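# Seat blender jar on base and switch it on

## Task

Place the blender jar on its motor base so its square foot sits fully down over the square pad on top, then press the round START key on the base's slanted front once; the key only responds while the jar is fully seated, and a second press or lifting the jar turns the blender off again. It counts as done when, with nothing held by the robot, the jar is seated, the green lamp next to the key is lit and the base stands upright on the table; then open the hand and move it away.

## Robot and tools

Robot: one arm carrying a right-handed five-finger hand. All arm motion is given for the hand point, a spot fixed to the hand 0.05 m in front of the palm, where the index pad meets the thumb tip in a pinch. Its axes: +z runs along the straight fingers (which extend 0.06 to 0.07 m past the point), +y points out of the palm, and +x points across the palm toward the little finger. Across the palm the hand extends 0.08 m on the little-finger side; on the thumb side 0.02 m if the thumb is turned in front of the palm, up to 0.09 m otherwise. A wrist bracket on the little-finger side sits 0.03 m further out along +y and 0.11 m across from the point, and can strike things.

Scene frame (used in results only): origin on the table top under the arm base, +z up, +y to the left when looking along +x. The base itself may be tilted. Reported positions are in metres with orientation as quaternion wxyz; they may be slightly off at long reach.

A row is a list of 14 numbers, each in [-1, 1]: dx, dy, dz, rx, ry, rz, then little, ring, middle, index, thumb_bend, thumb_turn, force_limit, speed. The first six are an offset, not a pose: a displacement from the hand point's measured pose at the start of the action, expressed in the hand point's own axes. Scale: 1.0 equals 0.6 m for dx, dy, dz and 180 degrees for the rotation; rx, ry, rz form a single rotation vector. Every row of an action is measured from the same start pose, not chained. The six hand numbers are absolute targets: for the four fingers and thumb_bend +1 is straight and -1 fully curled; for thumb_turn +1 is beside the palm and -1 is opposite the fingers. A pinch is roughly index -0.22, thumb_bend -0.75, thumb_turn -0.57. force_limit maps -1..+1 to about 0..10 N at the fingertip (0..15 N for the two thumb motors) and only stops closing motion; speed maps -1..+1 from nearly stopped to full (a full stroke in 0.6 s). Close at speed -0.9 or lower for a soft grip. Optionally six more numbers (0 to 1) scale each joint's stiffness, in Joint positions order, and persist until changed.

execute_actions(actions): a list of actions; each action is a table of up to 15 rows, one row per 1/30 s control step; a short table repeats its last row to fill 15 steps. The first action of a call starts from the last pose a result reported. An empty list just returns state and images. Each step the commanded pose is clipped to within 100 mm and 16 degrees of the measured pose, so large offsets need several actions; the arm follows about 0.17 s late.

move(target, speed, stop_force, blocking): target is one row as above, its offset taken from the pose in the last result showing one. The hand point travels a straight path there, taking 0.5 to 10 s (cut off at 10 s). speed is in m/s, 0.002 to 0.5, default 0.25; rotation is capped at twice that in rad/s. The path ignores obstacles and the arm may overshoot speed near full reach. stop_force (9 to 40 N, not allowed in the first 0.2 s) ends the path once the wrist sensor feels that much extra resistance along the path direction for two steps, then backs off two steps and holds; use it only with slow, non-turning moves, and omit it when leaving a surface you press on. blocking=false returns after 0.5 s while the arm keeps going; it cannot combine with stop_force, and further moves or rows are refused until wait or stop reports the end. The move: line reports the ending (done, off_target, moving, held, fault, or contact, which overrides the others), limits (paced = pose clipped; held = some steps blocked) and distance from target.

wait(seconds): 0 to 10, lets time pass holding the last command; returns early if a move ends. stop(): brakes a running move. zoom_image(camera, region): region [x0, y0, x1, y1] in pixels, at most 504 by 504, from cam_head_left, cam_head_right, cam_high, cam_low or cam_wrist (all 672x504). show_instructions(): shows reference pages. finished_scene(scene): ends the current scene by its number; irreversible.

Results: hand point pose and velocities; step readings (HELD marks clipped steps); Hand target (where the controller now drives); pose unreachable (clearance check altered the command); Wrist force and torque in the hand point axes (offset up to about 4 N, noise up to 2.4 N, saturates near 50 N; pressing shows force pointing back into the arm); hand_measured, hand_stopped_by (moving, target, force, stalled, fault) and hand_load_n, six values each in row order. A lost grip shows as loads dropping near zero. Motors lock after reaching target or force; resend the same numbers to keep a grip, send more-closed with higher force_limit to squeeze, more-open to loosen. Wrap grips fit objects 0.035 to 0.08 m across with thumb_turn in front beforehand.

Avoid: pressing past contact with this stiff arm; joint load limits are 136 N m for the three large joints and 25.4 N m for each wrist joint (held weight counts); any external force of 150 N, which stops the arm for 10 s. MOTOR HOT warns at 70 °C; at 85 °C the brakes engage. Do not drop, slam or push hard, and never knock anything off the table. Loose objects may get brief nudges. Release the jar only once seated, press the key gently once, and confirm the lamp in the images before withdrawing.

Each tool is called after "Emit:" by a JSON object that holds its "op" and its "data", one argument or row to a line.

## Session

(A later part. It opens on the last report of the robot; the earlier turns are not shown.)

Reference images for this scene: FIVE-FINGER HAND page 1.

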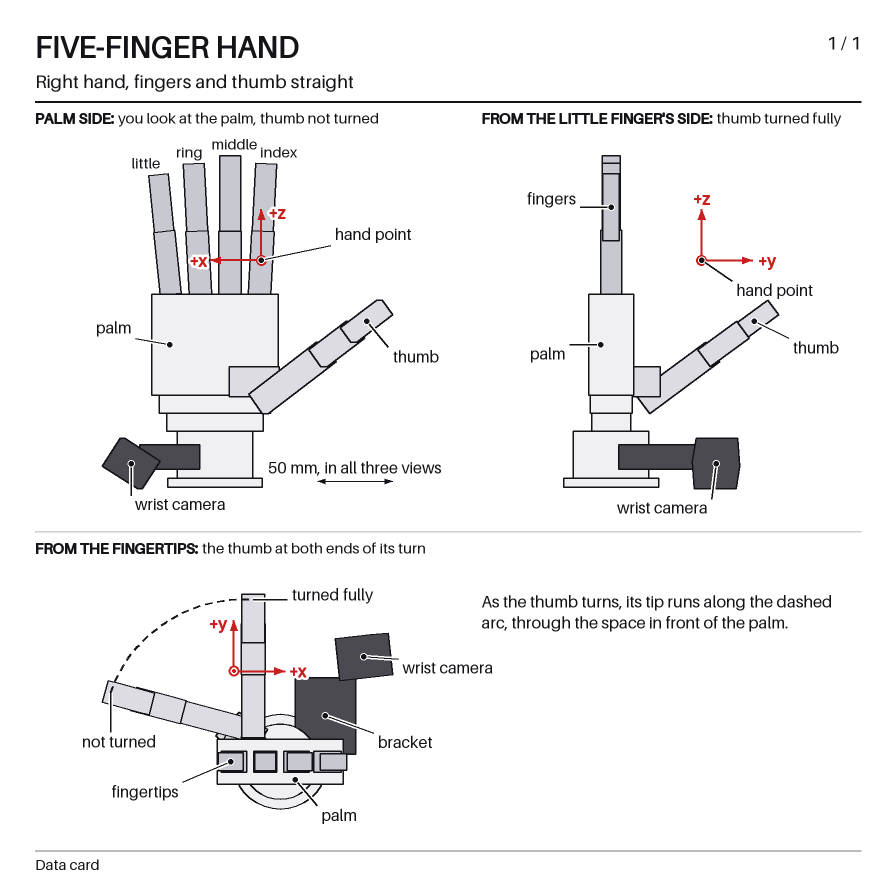

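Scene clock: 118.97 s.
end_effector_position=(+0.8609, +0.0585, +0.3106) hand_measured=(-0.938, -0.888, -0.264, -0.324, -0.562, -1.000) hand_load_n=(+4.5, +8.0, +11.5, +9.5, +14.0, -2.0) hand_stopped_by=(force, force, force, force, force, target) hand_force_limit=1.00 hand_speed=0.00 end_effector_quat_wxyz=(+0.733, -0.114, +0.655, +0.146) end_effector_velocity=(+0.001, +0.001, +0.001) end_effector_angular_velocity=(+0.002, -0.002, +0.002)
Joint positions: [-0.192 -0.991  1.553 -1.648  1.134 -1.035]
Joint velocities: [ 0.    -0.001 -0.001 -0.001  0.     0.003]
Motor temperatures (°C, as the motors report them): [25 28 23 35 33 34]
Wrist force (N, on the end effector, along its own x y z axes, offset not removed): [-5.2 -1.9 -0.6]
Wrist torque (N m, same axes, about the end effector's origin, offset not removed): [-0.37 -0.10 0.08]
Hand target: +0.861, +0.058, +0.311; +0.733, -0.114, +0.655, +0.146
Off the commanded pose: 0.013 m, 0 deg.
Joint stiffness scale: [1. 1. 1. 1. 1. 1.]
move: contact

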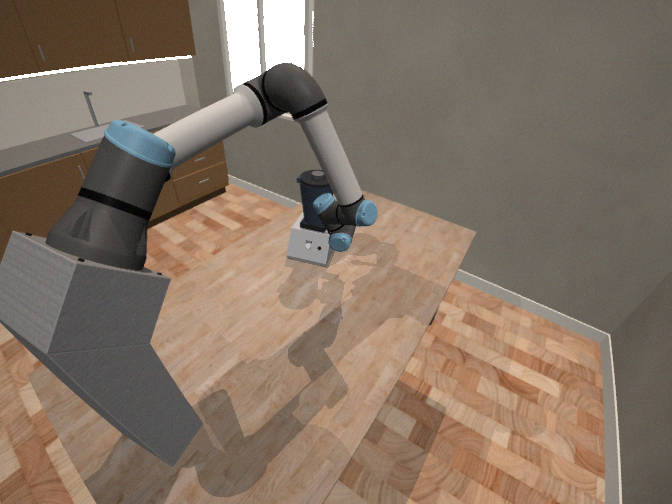

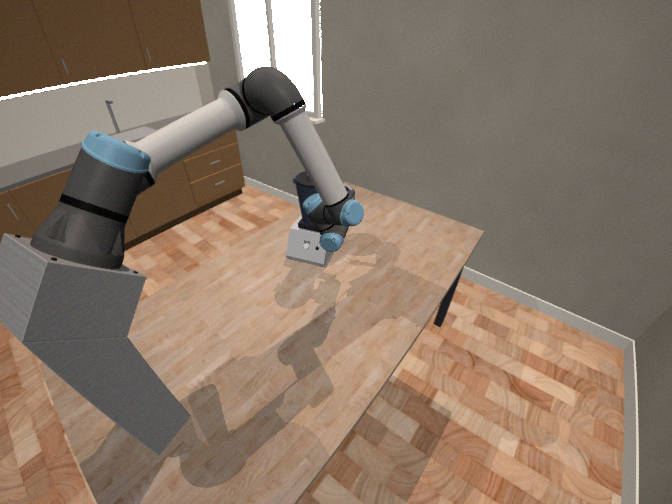

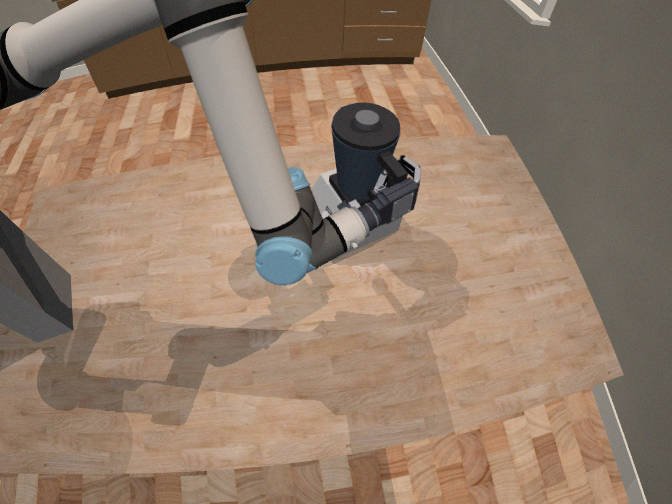

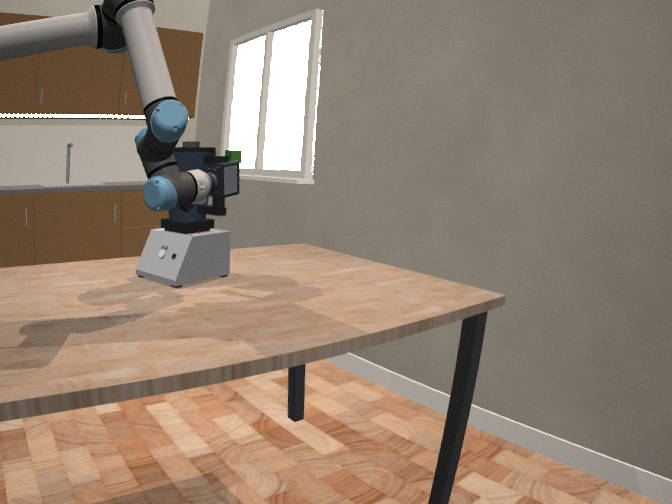

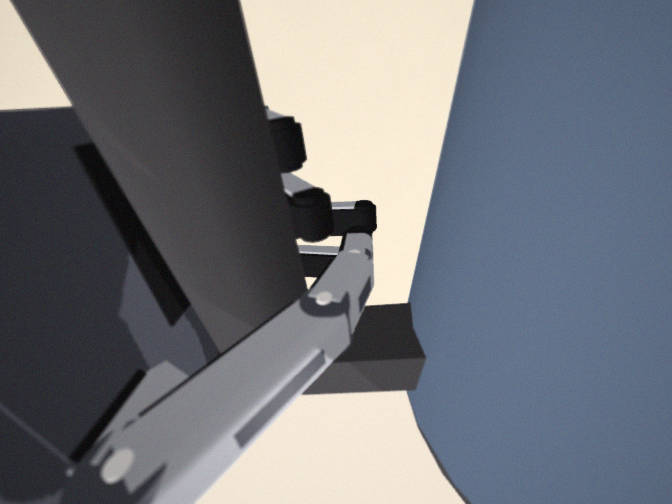

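Emit:
{"op": "move", "data": {
  "target": [-0.008,0.004,0,0,0,0,-0.99,-0.99,-0.95,-0.95,-1,-1,1,0],
  "speed": 0.01
}}

Emit:
{"op": "move", "data": {
  "target": [0.03,0.002,-0.004,0,0,0,-0.99,-0.99,-0.95,-0.95,-1,-1,1,0],
  "speed": 0.008,
  "stop_force": 12
}}

Emit:
{"op": "zoom_image", "data": {
  "camera": "cam_low",
  "region": [140,185,240,260]
}}

Emit:
{"op": "zoom_image", "data": {
  "camera": "cam_head_left",
  "region": [280,200,350,250]
}}

Scene clock: 124.73 s.
end_effector_position=(+0.8604, +0.0605, +0.3151) hand_measured=(-0.938, -0.888, -0.264, -0.324, -0.562, -1.000) hand_load_n=(+3.5, +8.0, +11.5, +9.5, +14.0, -2.0) hand_stopped_by=(force, force, force, force, force, target) hand_force_limit=1.00 hand_speed=0.00 end_effector_quat_wxyz=(+0.733, -0.114, +0.654, +0.146) end_effector_velocity=(-0.001, +0.000, -0.001) end_effector_angular_velocity=(+0.002, +0.004, -0.001)
Joint positions: [-0.192 -1.002  1.563 -1.648  1.134 -1.036]
Joint velocities: [ 0.    -0.     0.004 -0.001  0.     0.001]
Motor temperatures (°C, as the motors report them): [25 28 23 35 33 34]
Wrist force (N, on the end effector, along its own x y z axes, offset not removed): [8.2 -3.9 1.3]
Wrist torque (N m, same axes, about the end effector's origin, offset not removed): [-0.69 -0.74 -0.66]
Hand target: +0.860, +0.060, +0.315; +0.733, -0.114, +0.655, +0.146
Off the commanded pose: 0.001 m, 0 deg.
Joint stiffness scale: [1. 1. 1. 1. 1. 1.]
move: done

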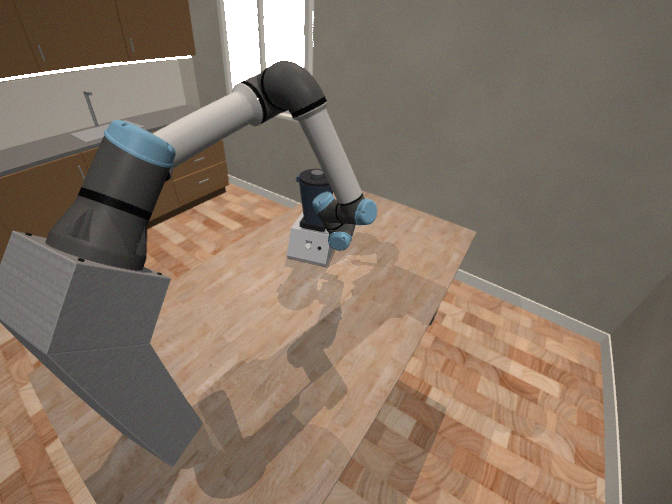

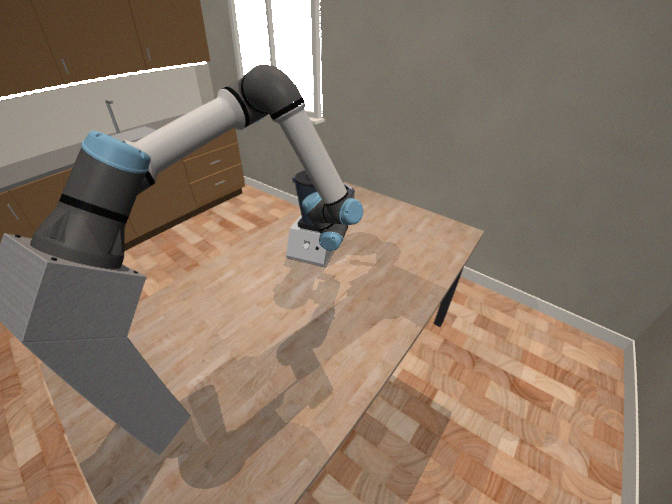

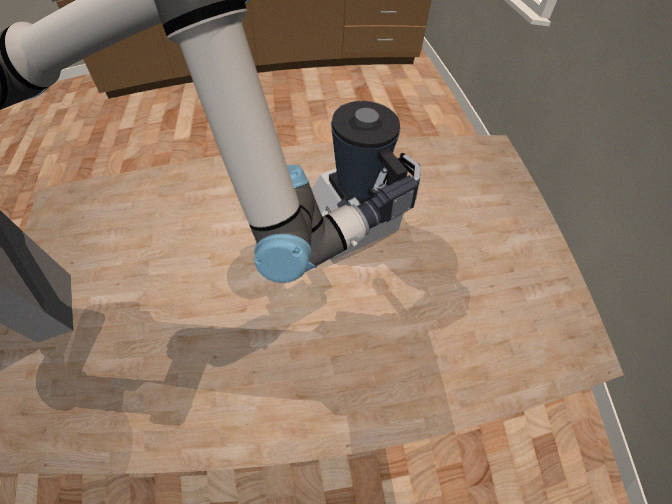

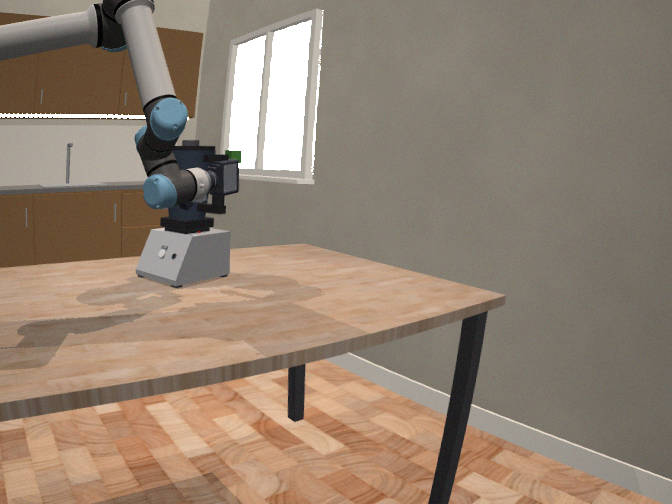

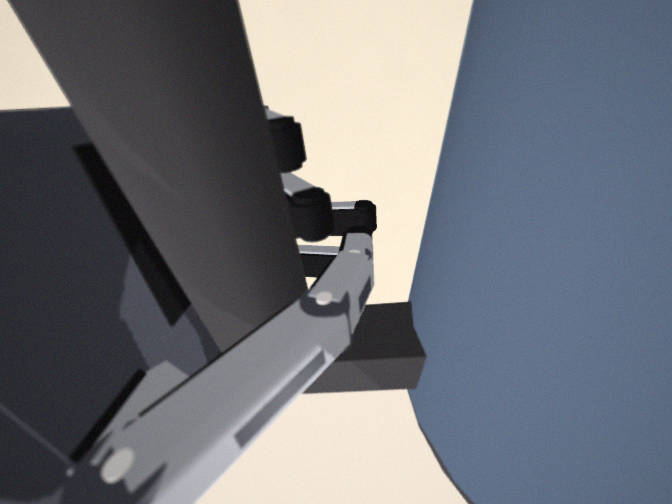

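Scene clock: 126.40 s.
end_effector_position=(+0.8612, +0.0599, +0.3087) hand_measured=(-0.938, -0.888, -0.264, -0.324, -0.562, -1.000) hand_load_n=(+4.0, +7.5, +11.5, +9.0, +14.0, -1.5) hand_stopped_by=(force, force, force, force, force, target) hand_force_limit=1.00 hand_speed=0.00 end_effector_quat_wxyz=(+0.734, -0.114, +0.653, +0.146) end_effector_velocity=(+0.001, +0.001, +0.003) end_effector_angular_velocity=(+0.003, -0.004, +0.003)
Joint positions: [-0.188 -0.985  1.548 -1.65   1.139 -1.039]
Joint velocities: [ 0.    -0.003 -0.001 -0.002  0.     0.004]
Motor temperatures (°C, as the motors report them): [25 28 23 35 33 34]
Wrist force (N, on the end effector, along its own x y z axes, offset not removed): [-5.0 0.1 1.2]
Wrist torque (N m, same axes, about the end effector's origin, offset not removed): [-0.19 -0.17 0.58]
Hand target: +0.861, +0.060, +0.309; +0.734, -0.114, +0.654, +0.145
Off the commanded pose: 0.012 m, 0 deg.
Joint stiffness scale: [1. 1. 1. 1. 1. 1.]
move: contact

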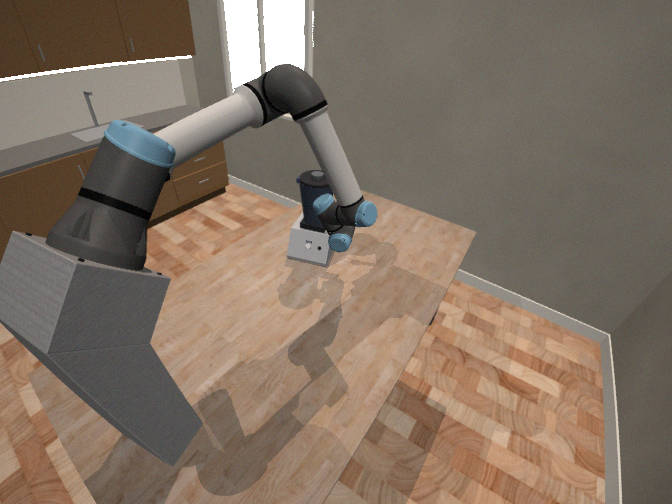

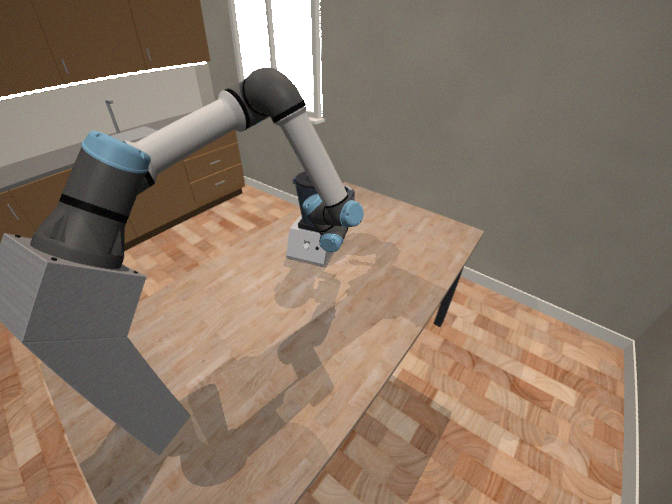

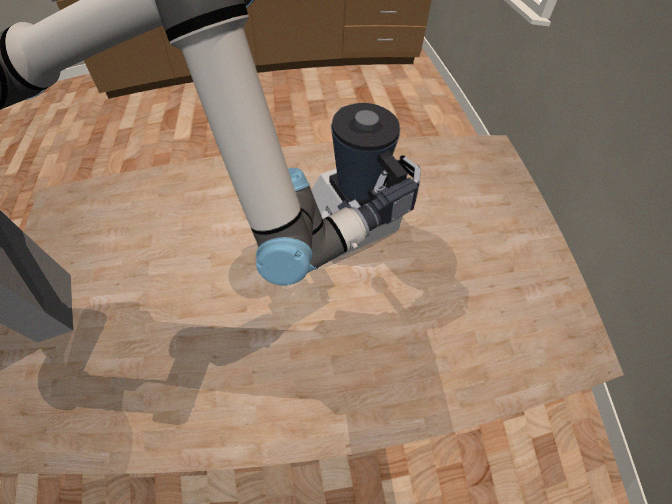

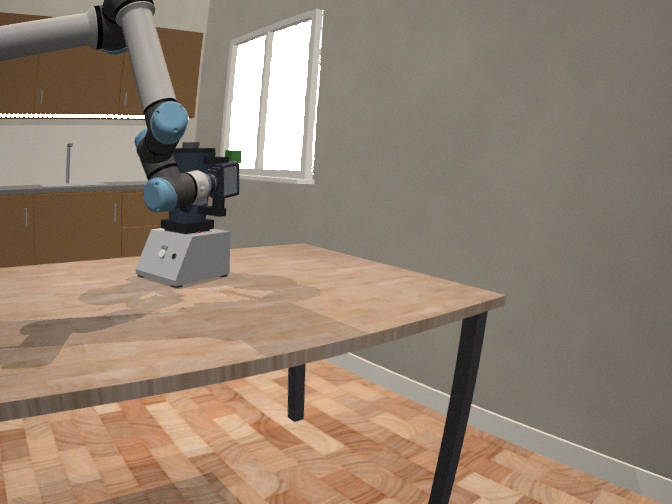

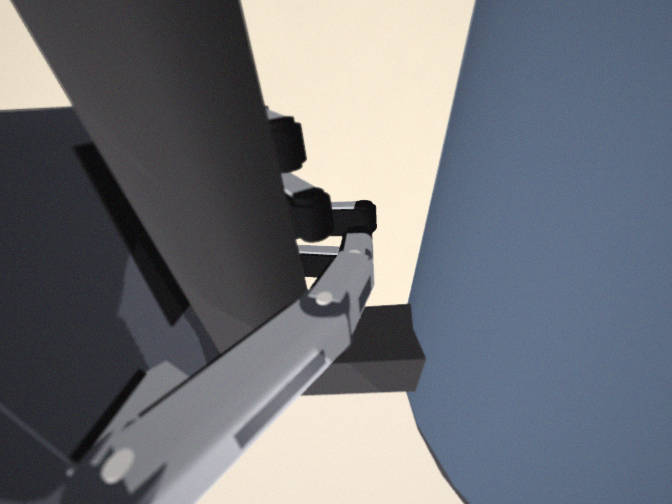

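Region (140, 185, 240, 260) of cam_low's 672x504 image, scaled by 5.040, with more detail than that image has; it fills the top 378 rows of this view, and the rest is white.

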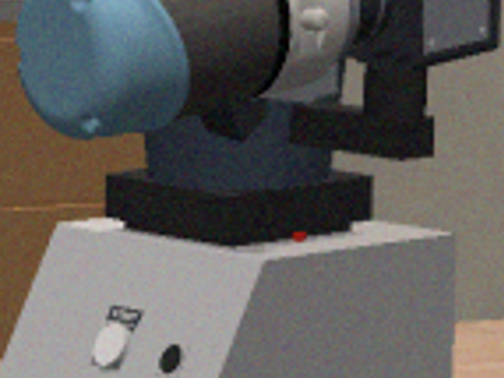

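Region (280, 200, 350, 250) of cam_head_left's 672x504 image, scaled by 7.200, with more detail than that image has; it fills the top 360 rows of this view, and the rest is white.

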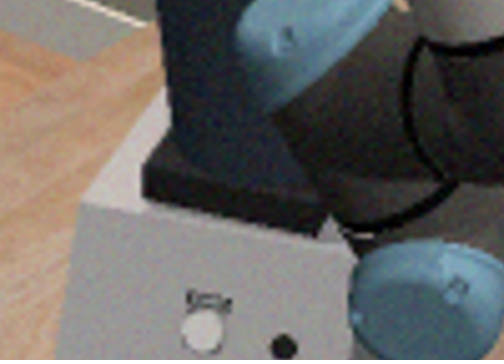

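Emit:
{"op": "move", "data": {
  "target": [-0.007,0.003,-0.003,0,0,0,-0.99,-0.99,-0.95,-0.95,-1,-1,1,0],
  "speed": 0.01
}}

Emit:
{"op": "move", "data": {
  "target": [0.028,0.004,-0.007,0,0,0,-0.99,-0.99,-0.95,-0.95,-1,-1,1,0],
  "speed": 0.008,
  "stop_force": 12
}}

Emit:
{"op": "zoom_image", "data": {
  "camera": "cam_low",
  "region": [140,185,240,260]
}}

Emit:
{"op": "zoom_image", "data": {
  "camera": "cam_head_left",
  "region": [280,200,350,250]
}}

Scene clock: 134.07 s.
end_effector_position=(+0.8593, +0.0614, +0.3124) hand_measured=(-0.938, -0.888, -0.264, -0.324, -0.560, -1.000) hand_load_n=(+3.0, +7.5, +11.5, +9.5, +14.0, -2.0) hand_stopped_by=(force, force, force, force, force, target) hand_force_limit=1.00 hand_speed=0.00 end_effector_quat_wxyz=(+0.735, -0.114, +0.653, +0.146) end_effector_velocity=(-0.001, -0.001, -0.000) end_effector_angular_velocity=(-0.001, -0.000, -0.001)
Joint positions: [-0.188 -0.994  1.56  -1.655  1.139 -1.038]
Joint velocities: [-0.002  0.     0.003 -0.003 -0.     0.   ]
Motor temperatures (°C, as the motors report them): [25 28 23 35 33 34]
Wrist force (N, on the end effector, along its own x y z axes, offset not removed): [7.6 1.7 -2.4]
Wrist torque (N m, same axes, about the end effector's origin, offset not removed): [0.29 -0.72 -0.67]
Hand target: +0.858, +0.061, +0.313; +0.734, -0.114, +0.653, +0.146
Off the commanded pose: 0.001 m, 0 deg.
Joint stiffness scale: [1. 1. 1. 1. 1. 1.]
move: done

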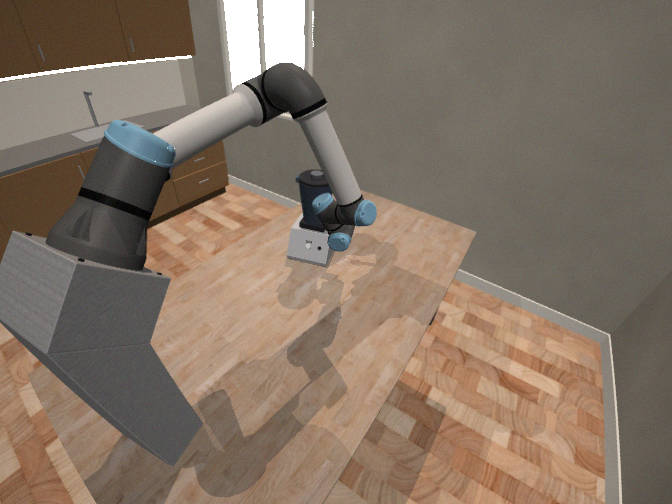

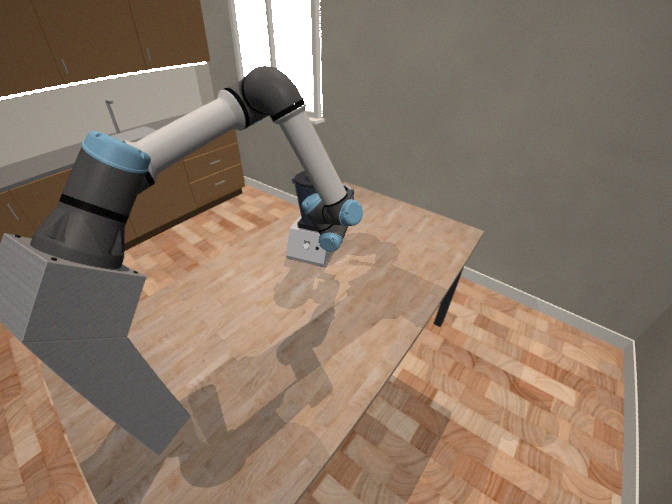

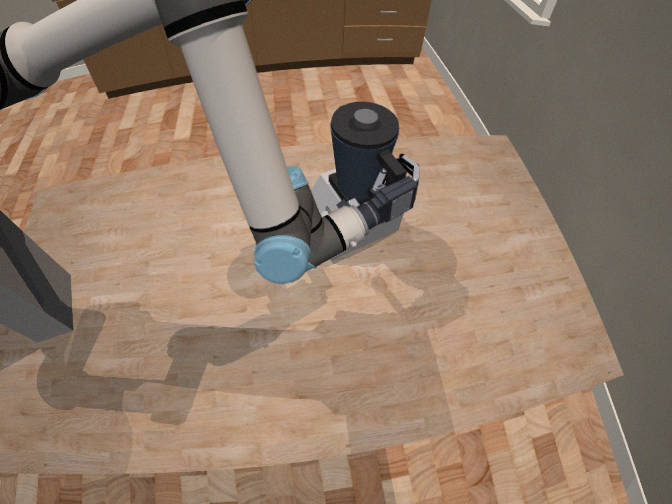

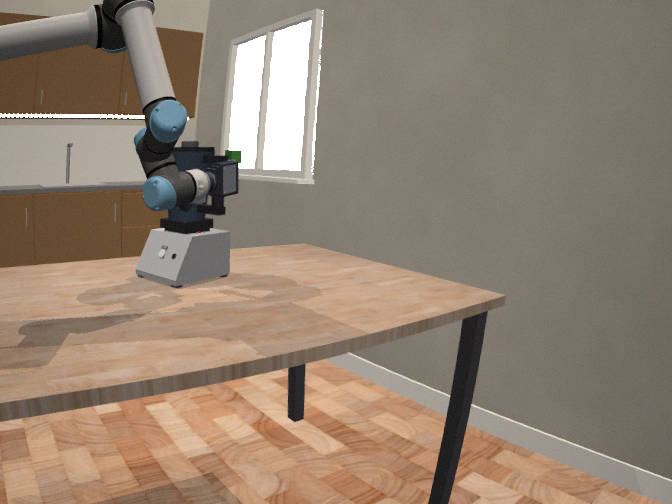

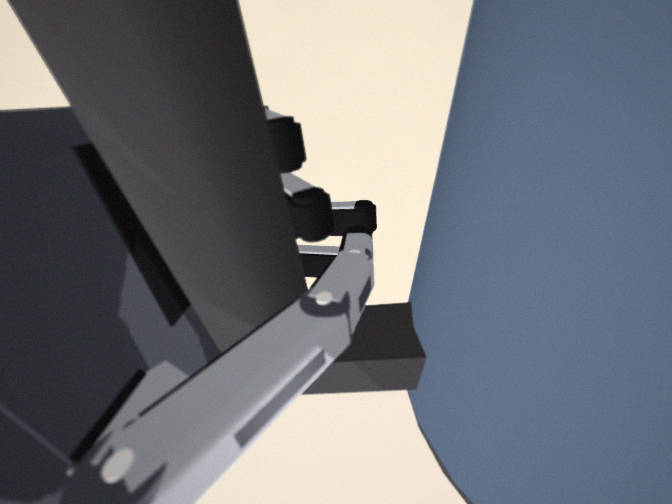

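Scene clock: 135.87 s.
end_effector_position=(+0.8587, +0.0622, +0.3050) hand_measured=(-0.938, -0.890, -0.264, -0.324, -0.560, -1.000) hand_load_n=(+3.5, +7.0, +11.5, +9.5, +14.0, -1.0) hand_stopped_by=(force, force, force, force, force, target) hand_force_limit=1.00 hand_speed=0.00 end_effector_quat_wxyz=(+0.736, -0.115, +0.651, +0.145) end_effector_velocity=(+0.001, -0.000, +0.001) end_effector_angular_velocity=(-0.001, -0.002, +0.000)
Joint positions: [-0.183 -0.976  1.547 -1.661  1.143 -1.044]
Joint velocities: [-0.001 -0.001 -0.    -0.     0.    -0.   ]
Motor temperatures (°C, as the motors report them): [25 28 23 35 33 34]
Wrist force (N, on the end effector, along its own x y z axes, offset not removed): [-2.8 1.1 1.8]
Wrist torque (N m, same axes, about the end effector's origin, offset not removed): [-0.15 -0.23 0.07]
Hand target: +0.858, +0.062, +0.305; +0.736, -0.114, +0.652, +0.145
Off the commanded pose: 0.010 m, 0 deg.
Joint stiffness scale: [1. 1. 1. 1. 1. 1.]
move: contact

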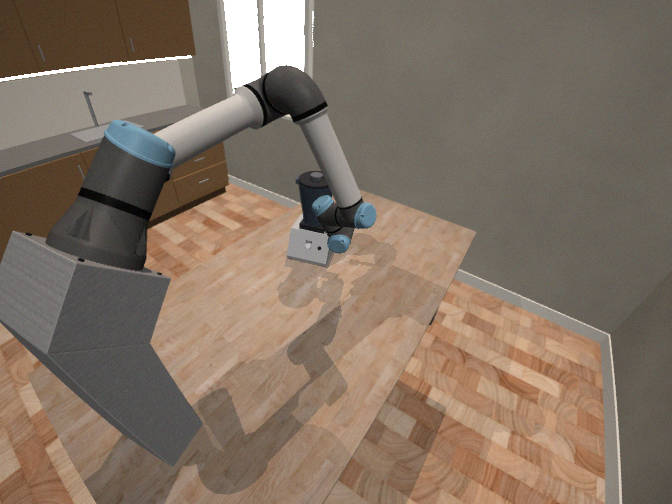

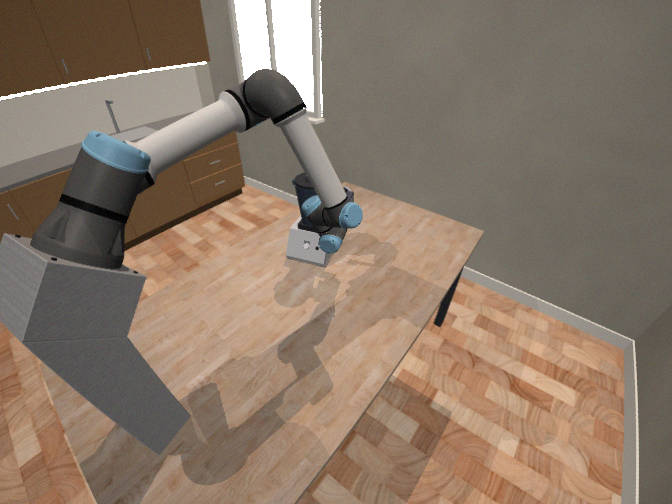

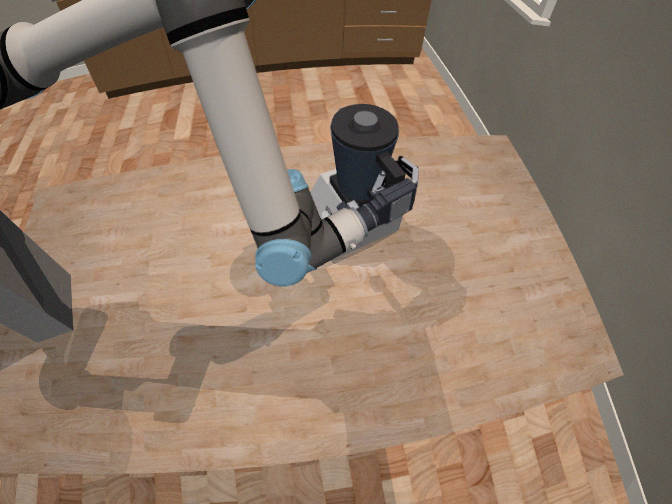

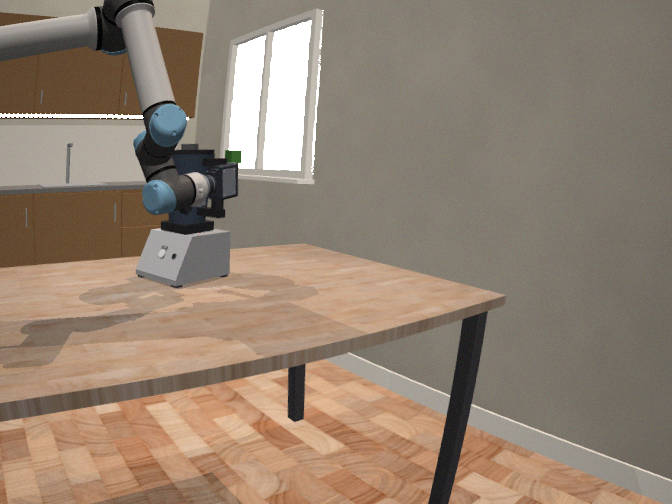

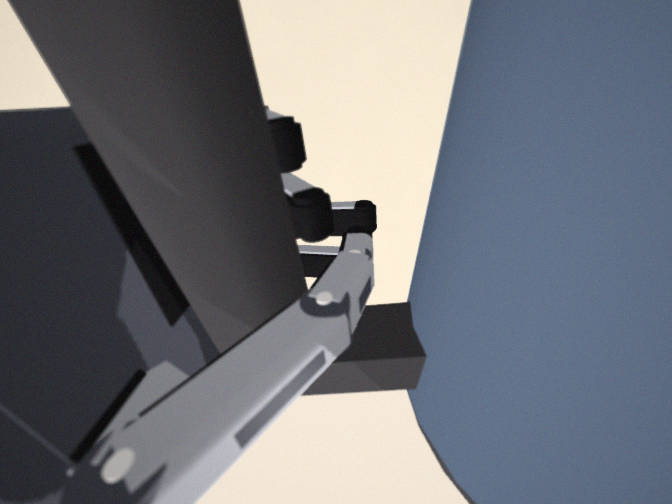

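Region (140, 185, 240, 260) of cam_low's 672x504 image, scaled by 5.040, with more detail than that image has; it fills the top 378 rows of this view, and the rest is white.

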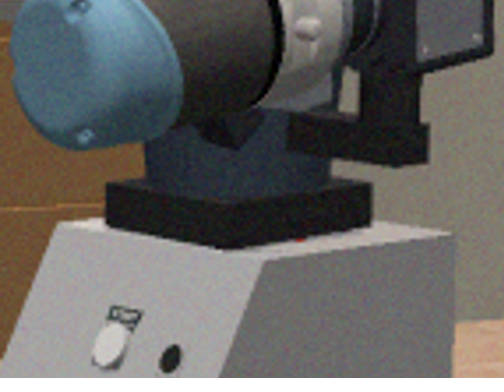

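Region (280, 200, 350, 250) of cam_head_left's 672x504 image, scaled by 7.200, with more detail than that image has; it fills the top 360 rows of this view, and the rest is white.

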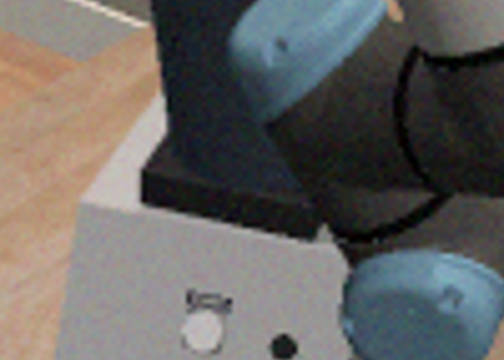

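The foot is over the pad. Releasing.

Emit:
{"op": "execute_actions", "data": {
  "actions": [
    [[0.004,0,0,0,0,0,-0.99,-0.99,-0.95,-0.95,-1,-1,1,0]],
    [[0.004,0,0,0,0,0,1,1,1,1,-0.4,-1,1,0]],
    [[0.005,0,0,0,0,0,1,1,1,1,-0.4,-1,1,0]],
    [[0.004,-0.012,0,0,0,0,1,1,1,1,-0.4,-1,1,0]]
  ]
}}

Emit:
{"op": "move", "data": {
  "target": [-0.015,-0.01,-0.12,0,0,0,1,1,1,1,-0.4,-1,1,0],
  "speed": 0.04
}}

Emit:
{"op": "zoom_image", "data": {
  "camera": "cam_low",
  "region": [140,185,240,260]
}}

Scene clock: 142.60 s.
end_effector_position=(+0.8606, +0.0568, +0.2988) hand_measured=(+1.000, +1.000, +1.000, +1.000, -0.400, -1.000) hand_load_n=(+0.0, +0.0, +0.0, +0.0, +0.5, +0.0) hand_stopped_by=(target, target, target, target, target, target) hand_force_limit=1.00 hand_speed=0.00 end_effector_quat_wxyz=(+0.736, -0.115, +0.651, +0.145) end_effector_velocity=(-0.000, +0.001, -0.001) end_effector_angular_velocity=(+0.003, +0.004, +0.002)
Joint positions: [-0.186 -0.959  1.527 -1.661  1.14  -1.041]
Joint velocities: [ 0.001  0.001 -0.     0.001 -0.002  0.003]
Motor temperatures (°C, as the motors report them): [25 28 23 35 33 34]
Wrist force (N, on the end effector, along its own x y z axes, offset not removed): [3.3 2.3 0.5]
Wrist torque (N m, same axes, about the end effector's origin, offset not removed): [0.21 -0.93 0.09]
Hand target: +0.861, +0.055, +0.298; +0.736, -0.115, +0.652, +0.145
Off the commanded pose: 0.002 m, 0 deg.
Joint stiffness scale: [1. 1. 1. 1. 1. 1.]
Step readings (end_effector_position; steps 1 to 15: 1st action; 16 to 30: 2nd action; 31 to 45: 3rd action; 46 to 60: 4th action):
0: (+0.8588, +0.0622, +0.3051)
1: (+0.8588, +0.0622, +0.3051)
2: (+0.8588, +0.0622, +0.3051)
4: (+0.8588, +0.0622, +0.3051)
8: (+0.8590, +0.0623, +0.3050)
15: (+0.8592, +0.0625, +0.3049)
16: (+0.8592, +0.0625, +0.3049)
17: (+0.8592, +0.0625, +0.3049)
19: (+0.8592, +0.0623, +0.3045)
23: (+0.8588, +0.0618, +0.3032)
30: (+0.8588, +0.0618, +0.3030)
31: (+0.8588, +0.0618, +0.3030)
32: (+0.8589, +0.0618, +0.3030)
34: (+0.8589, +0.0617, +0.3026)
38: (+0.8587, +0.0613, +0.3012)
45: (+0.8585, +0.0611, +0.3007)
46: (+0.8586, +0.0611, +0.3007)
47: (+0.8587, +0.0611, +0.3007)
49: (+0.8593, +0.0606, +0.3003)
53: (+0.8603, +0.0580, +0.2992)
60: end_effector_position above

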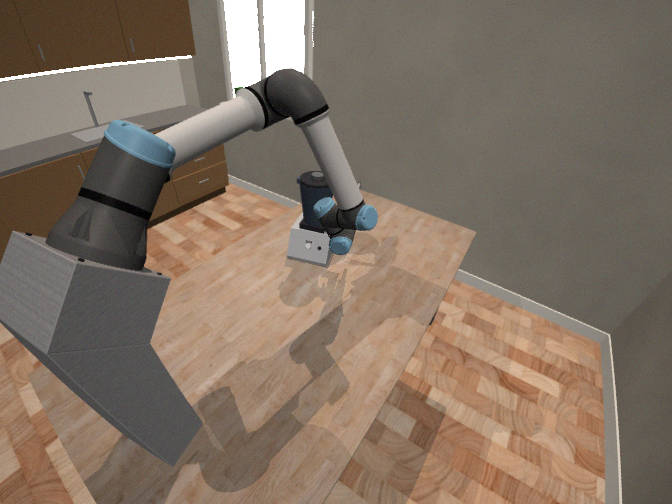

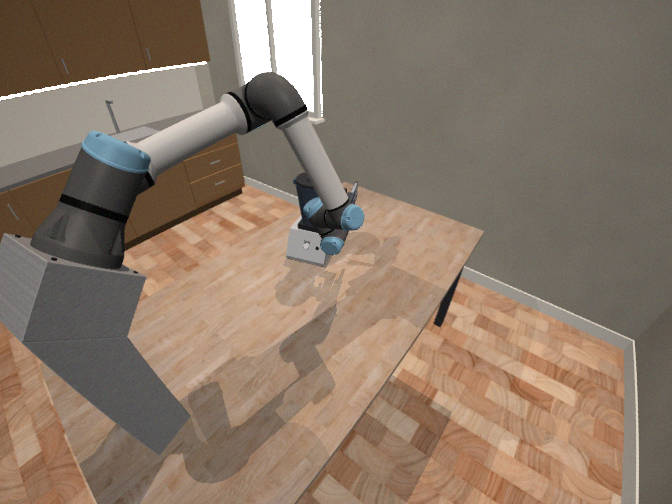

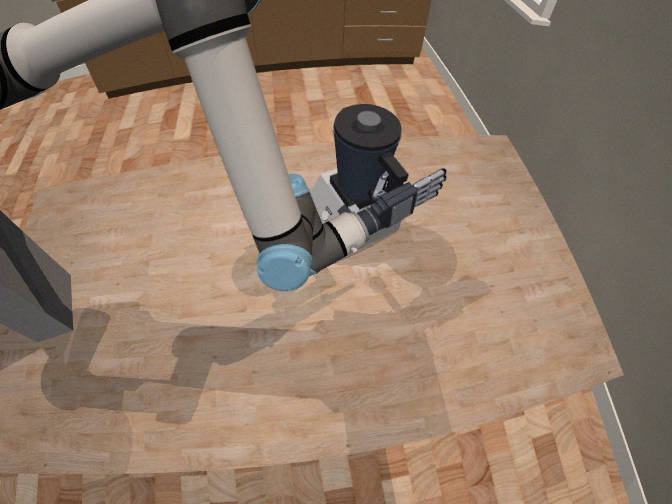

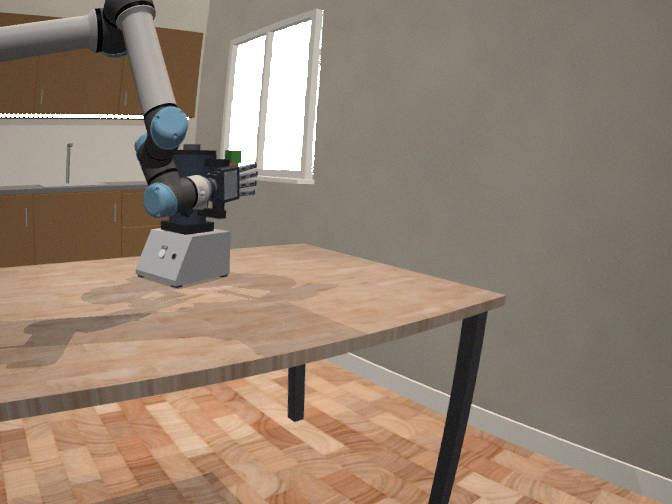

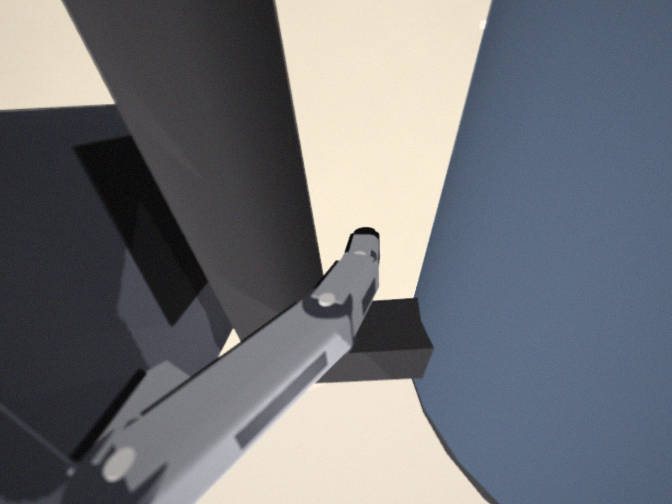

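Scene clock: 144.83 s.
end_effector_position=(+0.7971, +0.0263, +0.3000) hand_measured=(+1.000, +1.000, +1.000, +1.000, -0.400, -1.000) hand_load_n=(+0.0, +0.0, +0.0, +0.0, +0.0, +0.0) hand_stopped_by=(target, target, target, target, target, target) hand_force_limit=1.00 hand_speed=0.00 end_effector_quat_wxyz=(+0.737, -0.116, +0.650, +0.146) end_effector_velocity=(-0.002, +0.002, +0.001) end_effector_angular_velocity=(+0.003, -0.003, +0.006)
Joint positions: [-0.246 -0.958  1.695 -1.859  1.113 -0.981]
Joint velocities: [ 0.001 -0.     0.004 -0.01  -0.002  0.004]
Motor temperatures (°C, as the motors report them): [25 28 23 35 33 34]
Wrist force (N, on the end effector, along its own x y z axes, offset not removed): [0.7 -1.1 0.1]
Wrist torque (N m, same axes, about the end effector's origin, offset not removed): [-0.36 -0.43 -0.10]
Hand target: +0.795, +0.025, +0.299; +0.736, -0.115, +0.651, +0.145
Off the commanded pose: 0.003 m, 0 deg.
Joint stiffness scale: [1. 1. 1. 1. 1. 1.]
move: done

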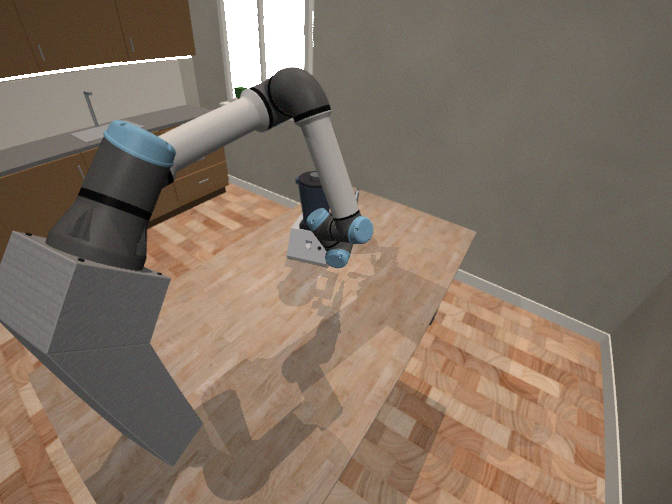

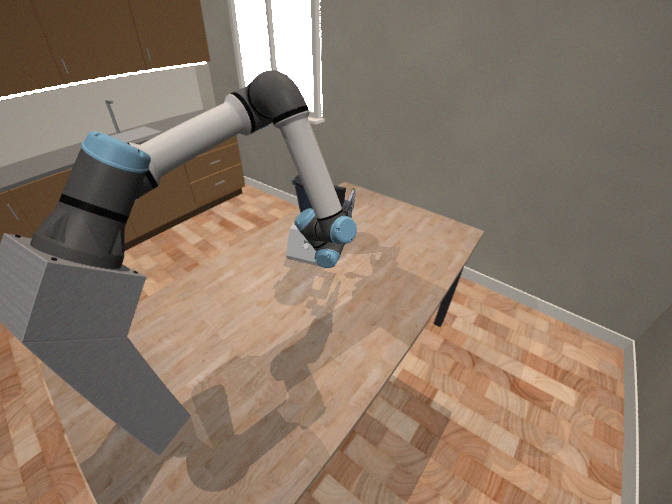

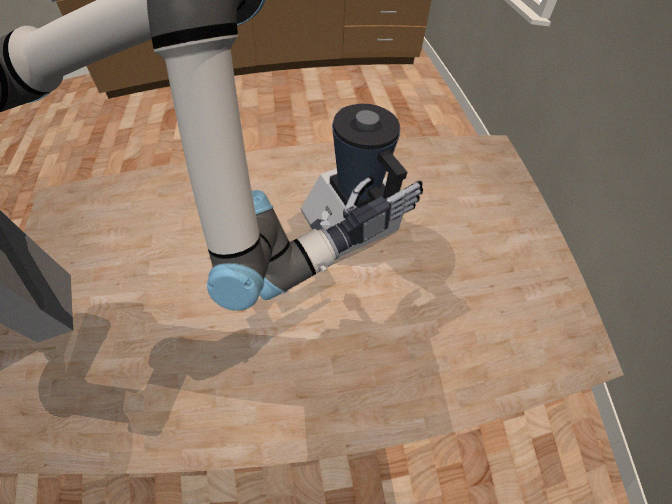

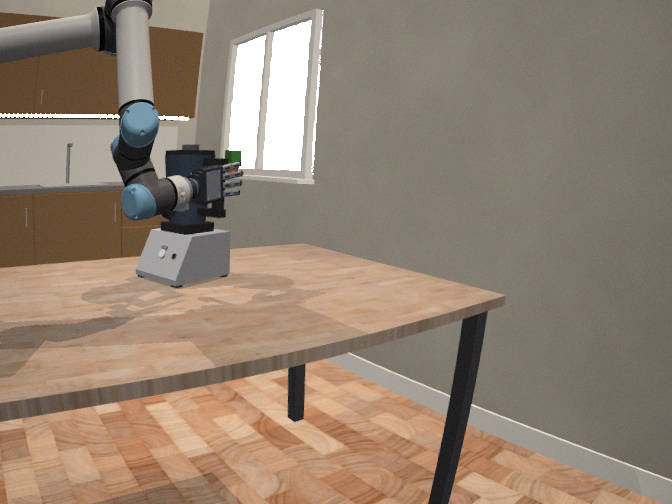

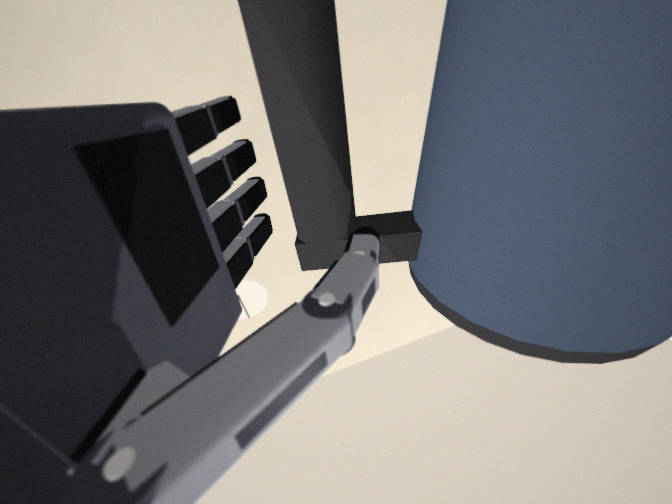

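Region (140, 185, 240, 260) of cam_low's 672x504 image, scaled by 5.040, with more detail than that image has; it fills the top 378 rows of this view, and the rest is white.

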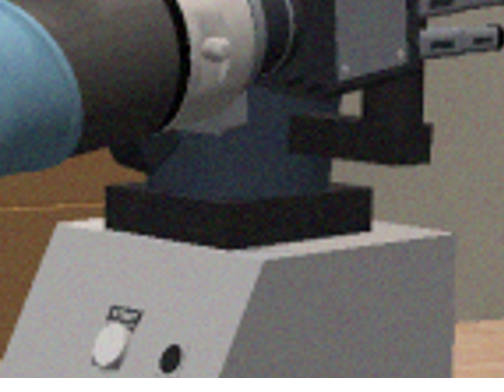

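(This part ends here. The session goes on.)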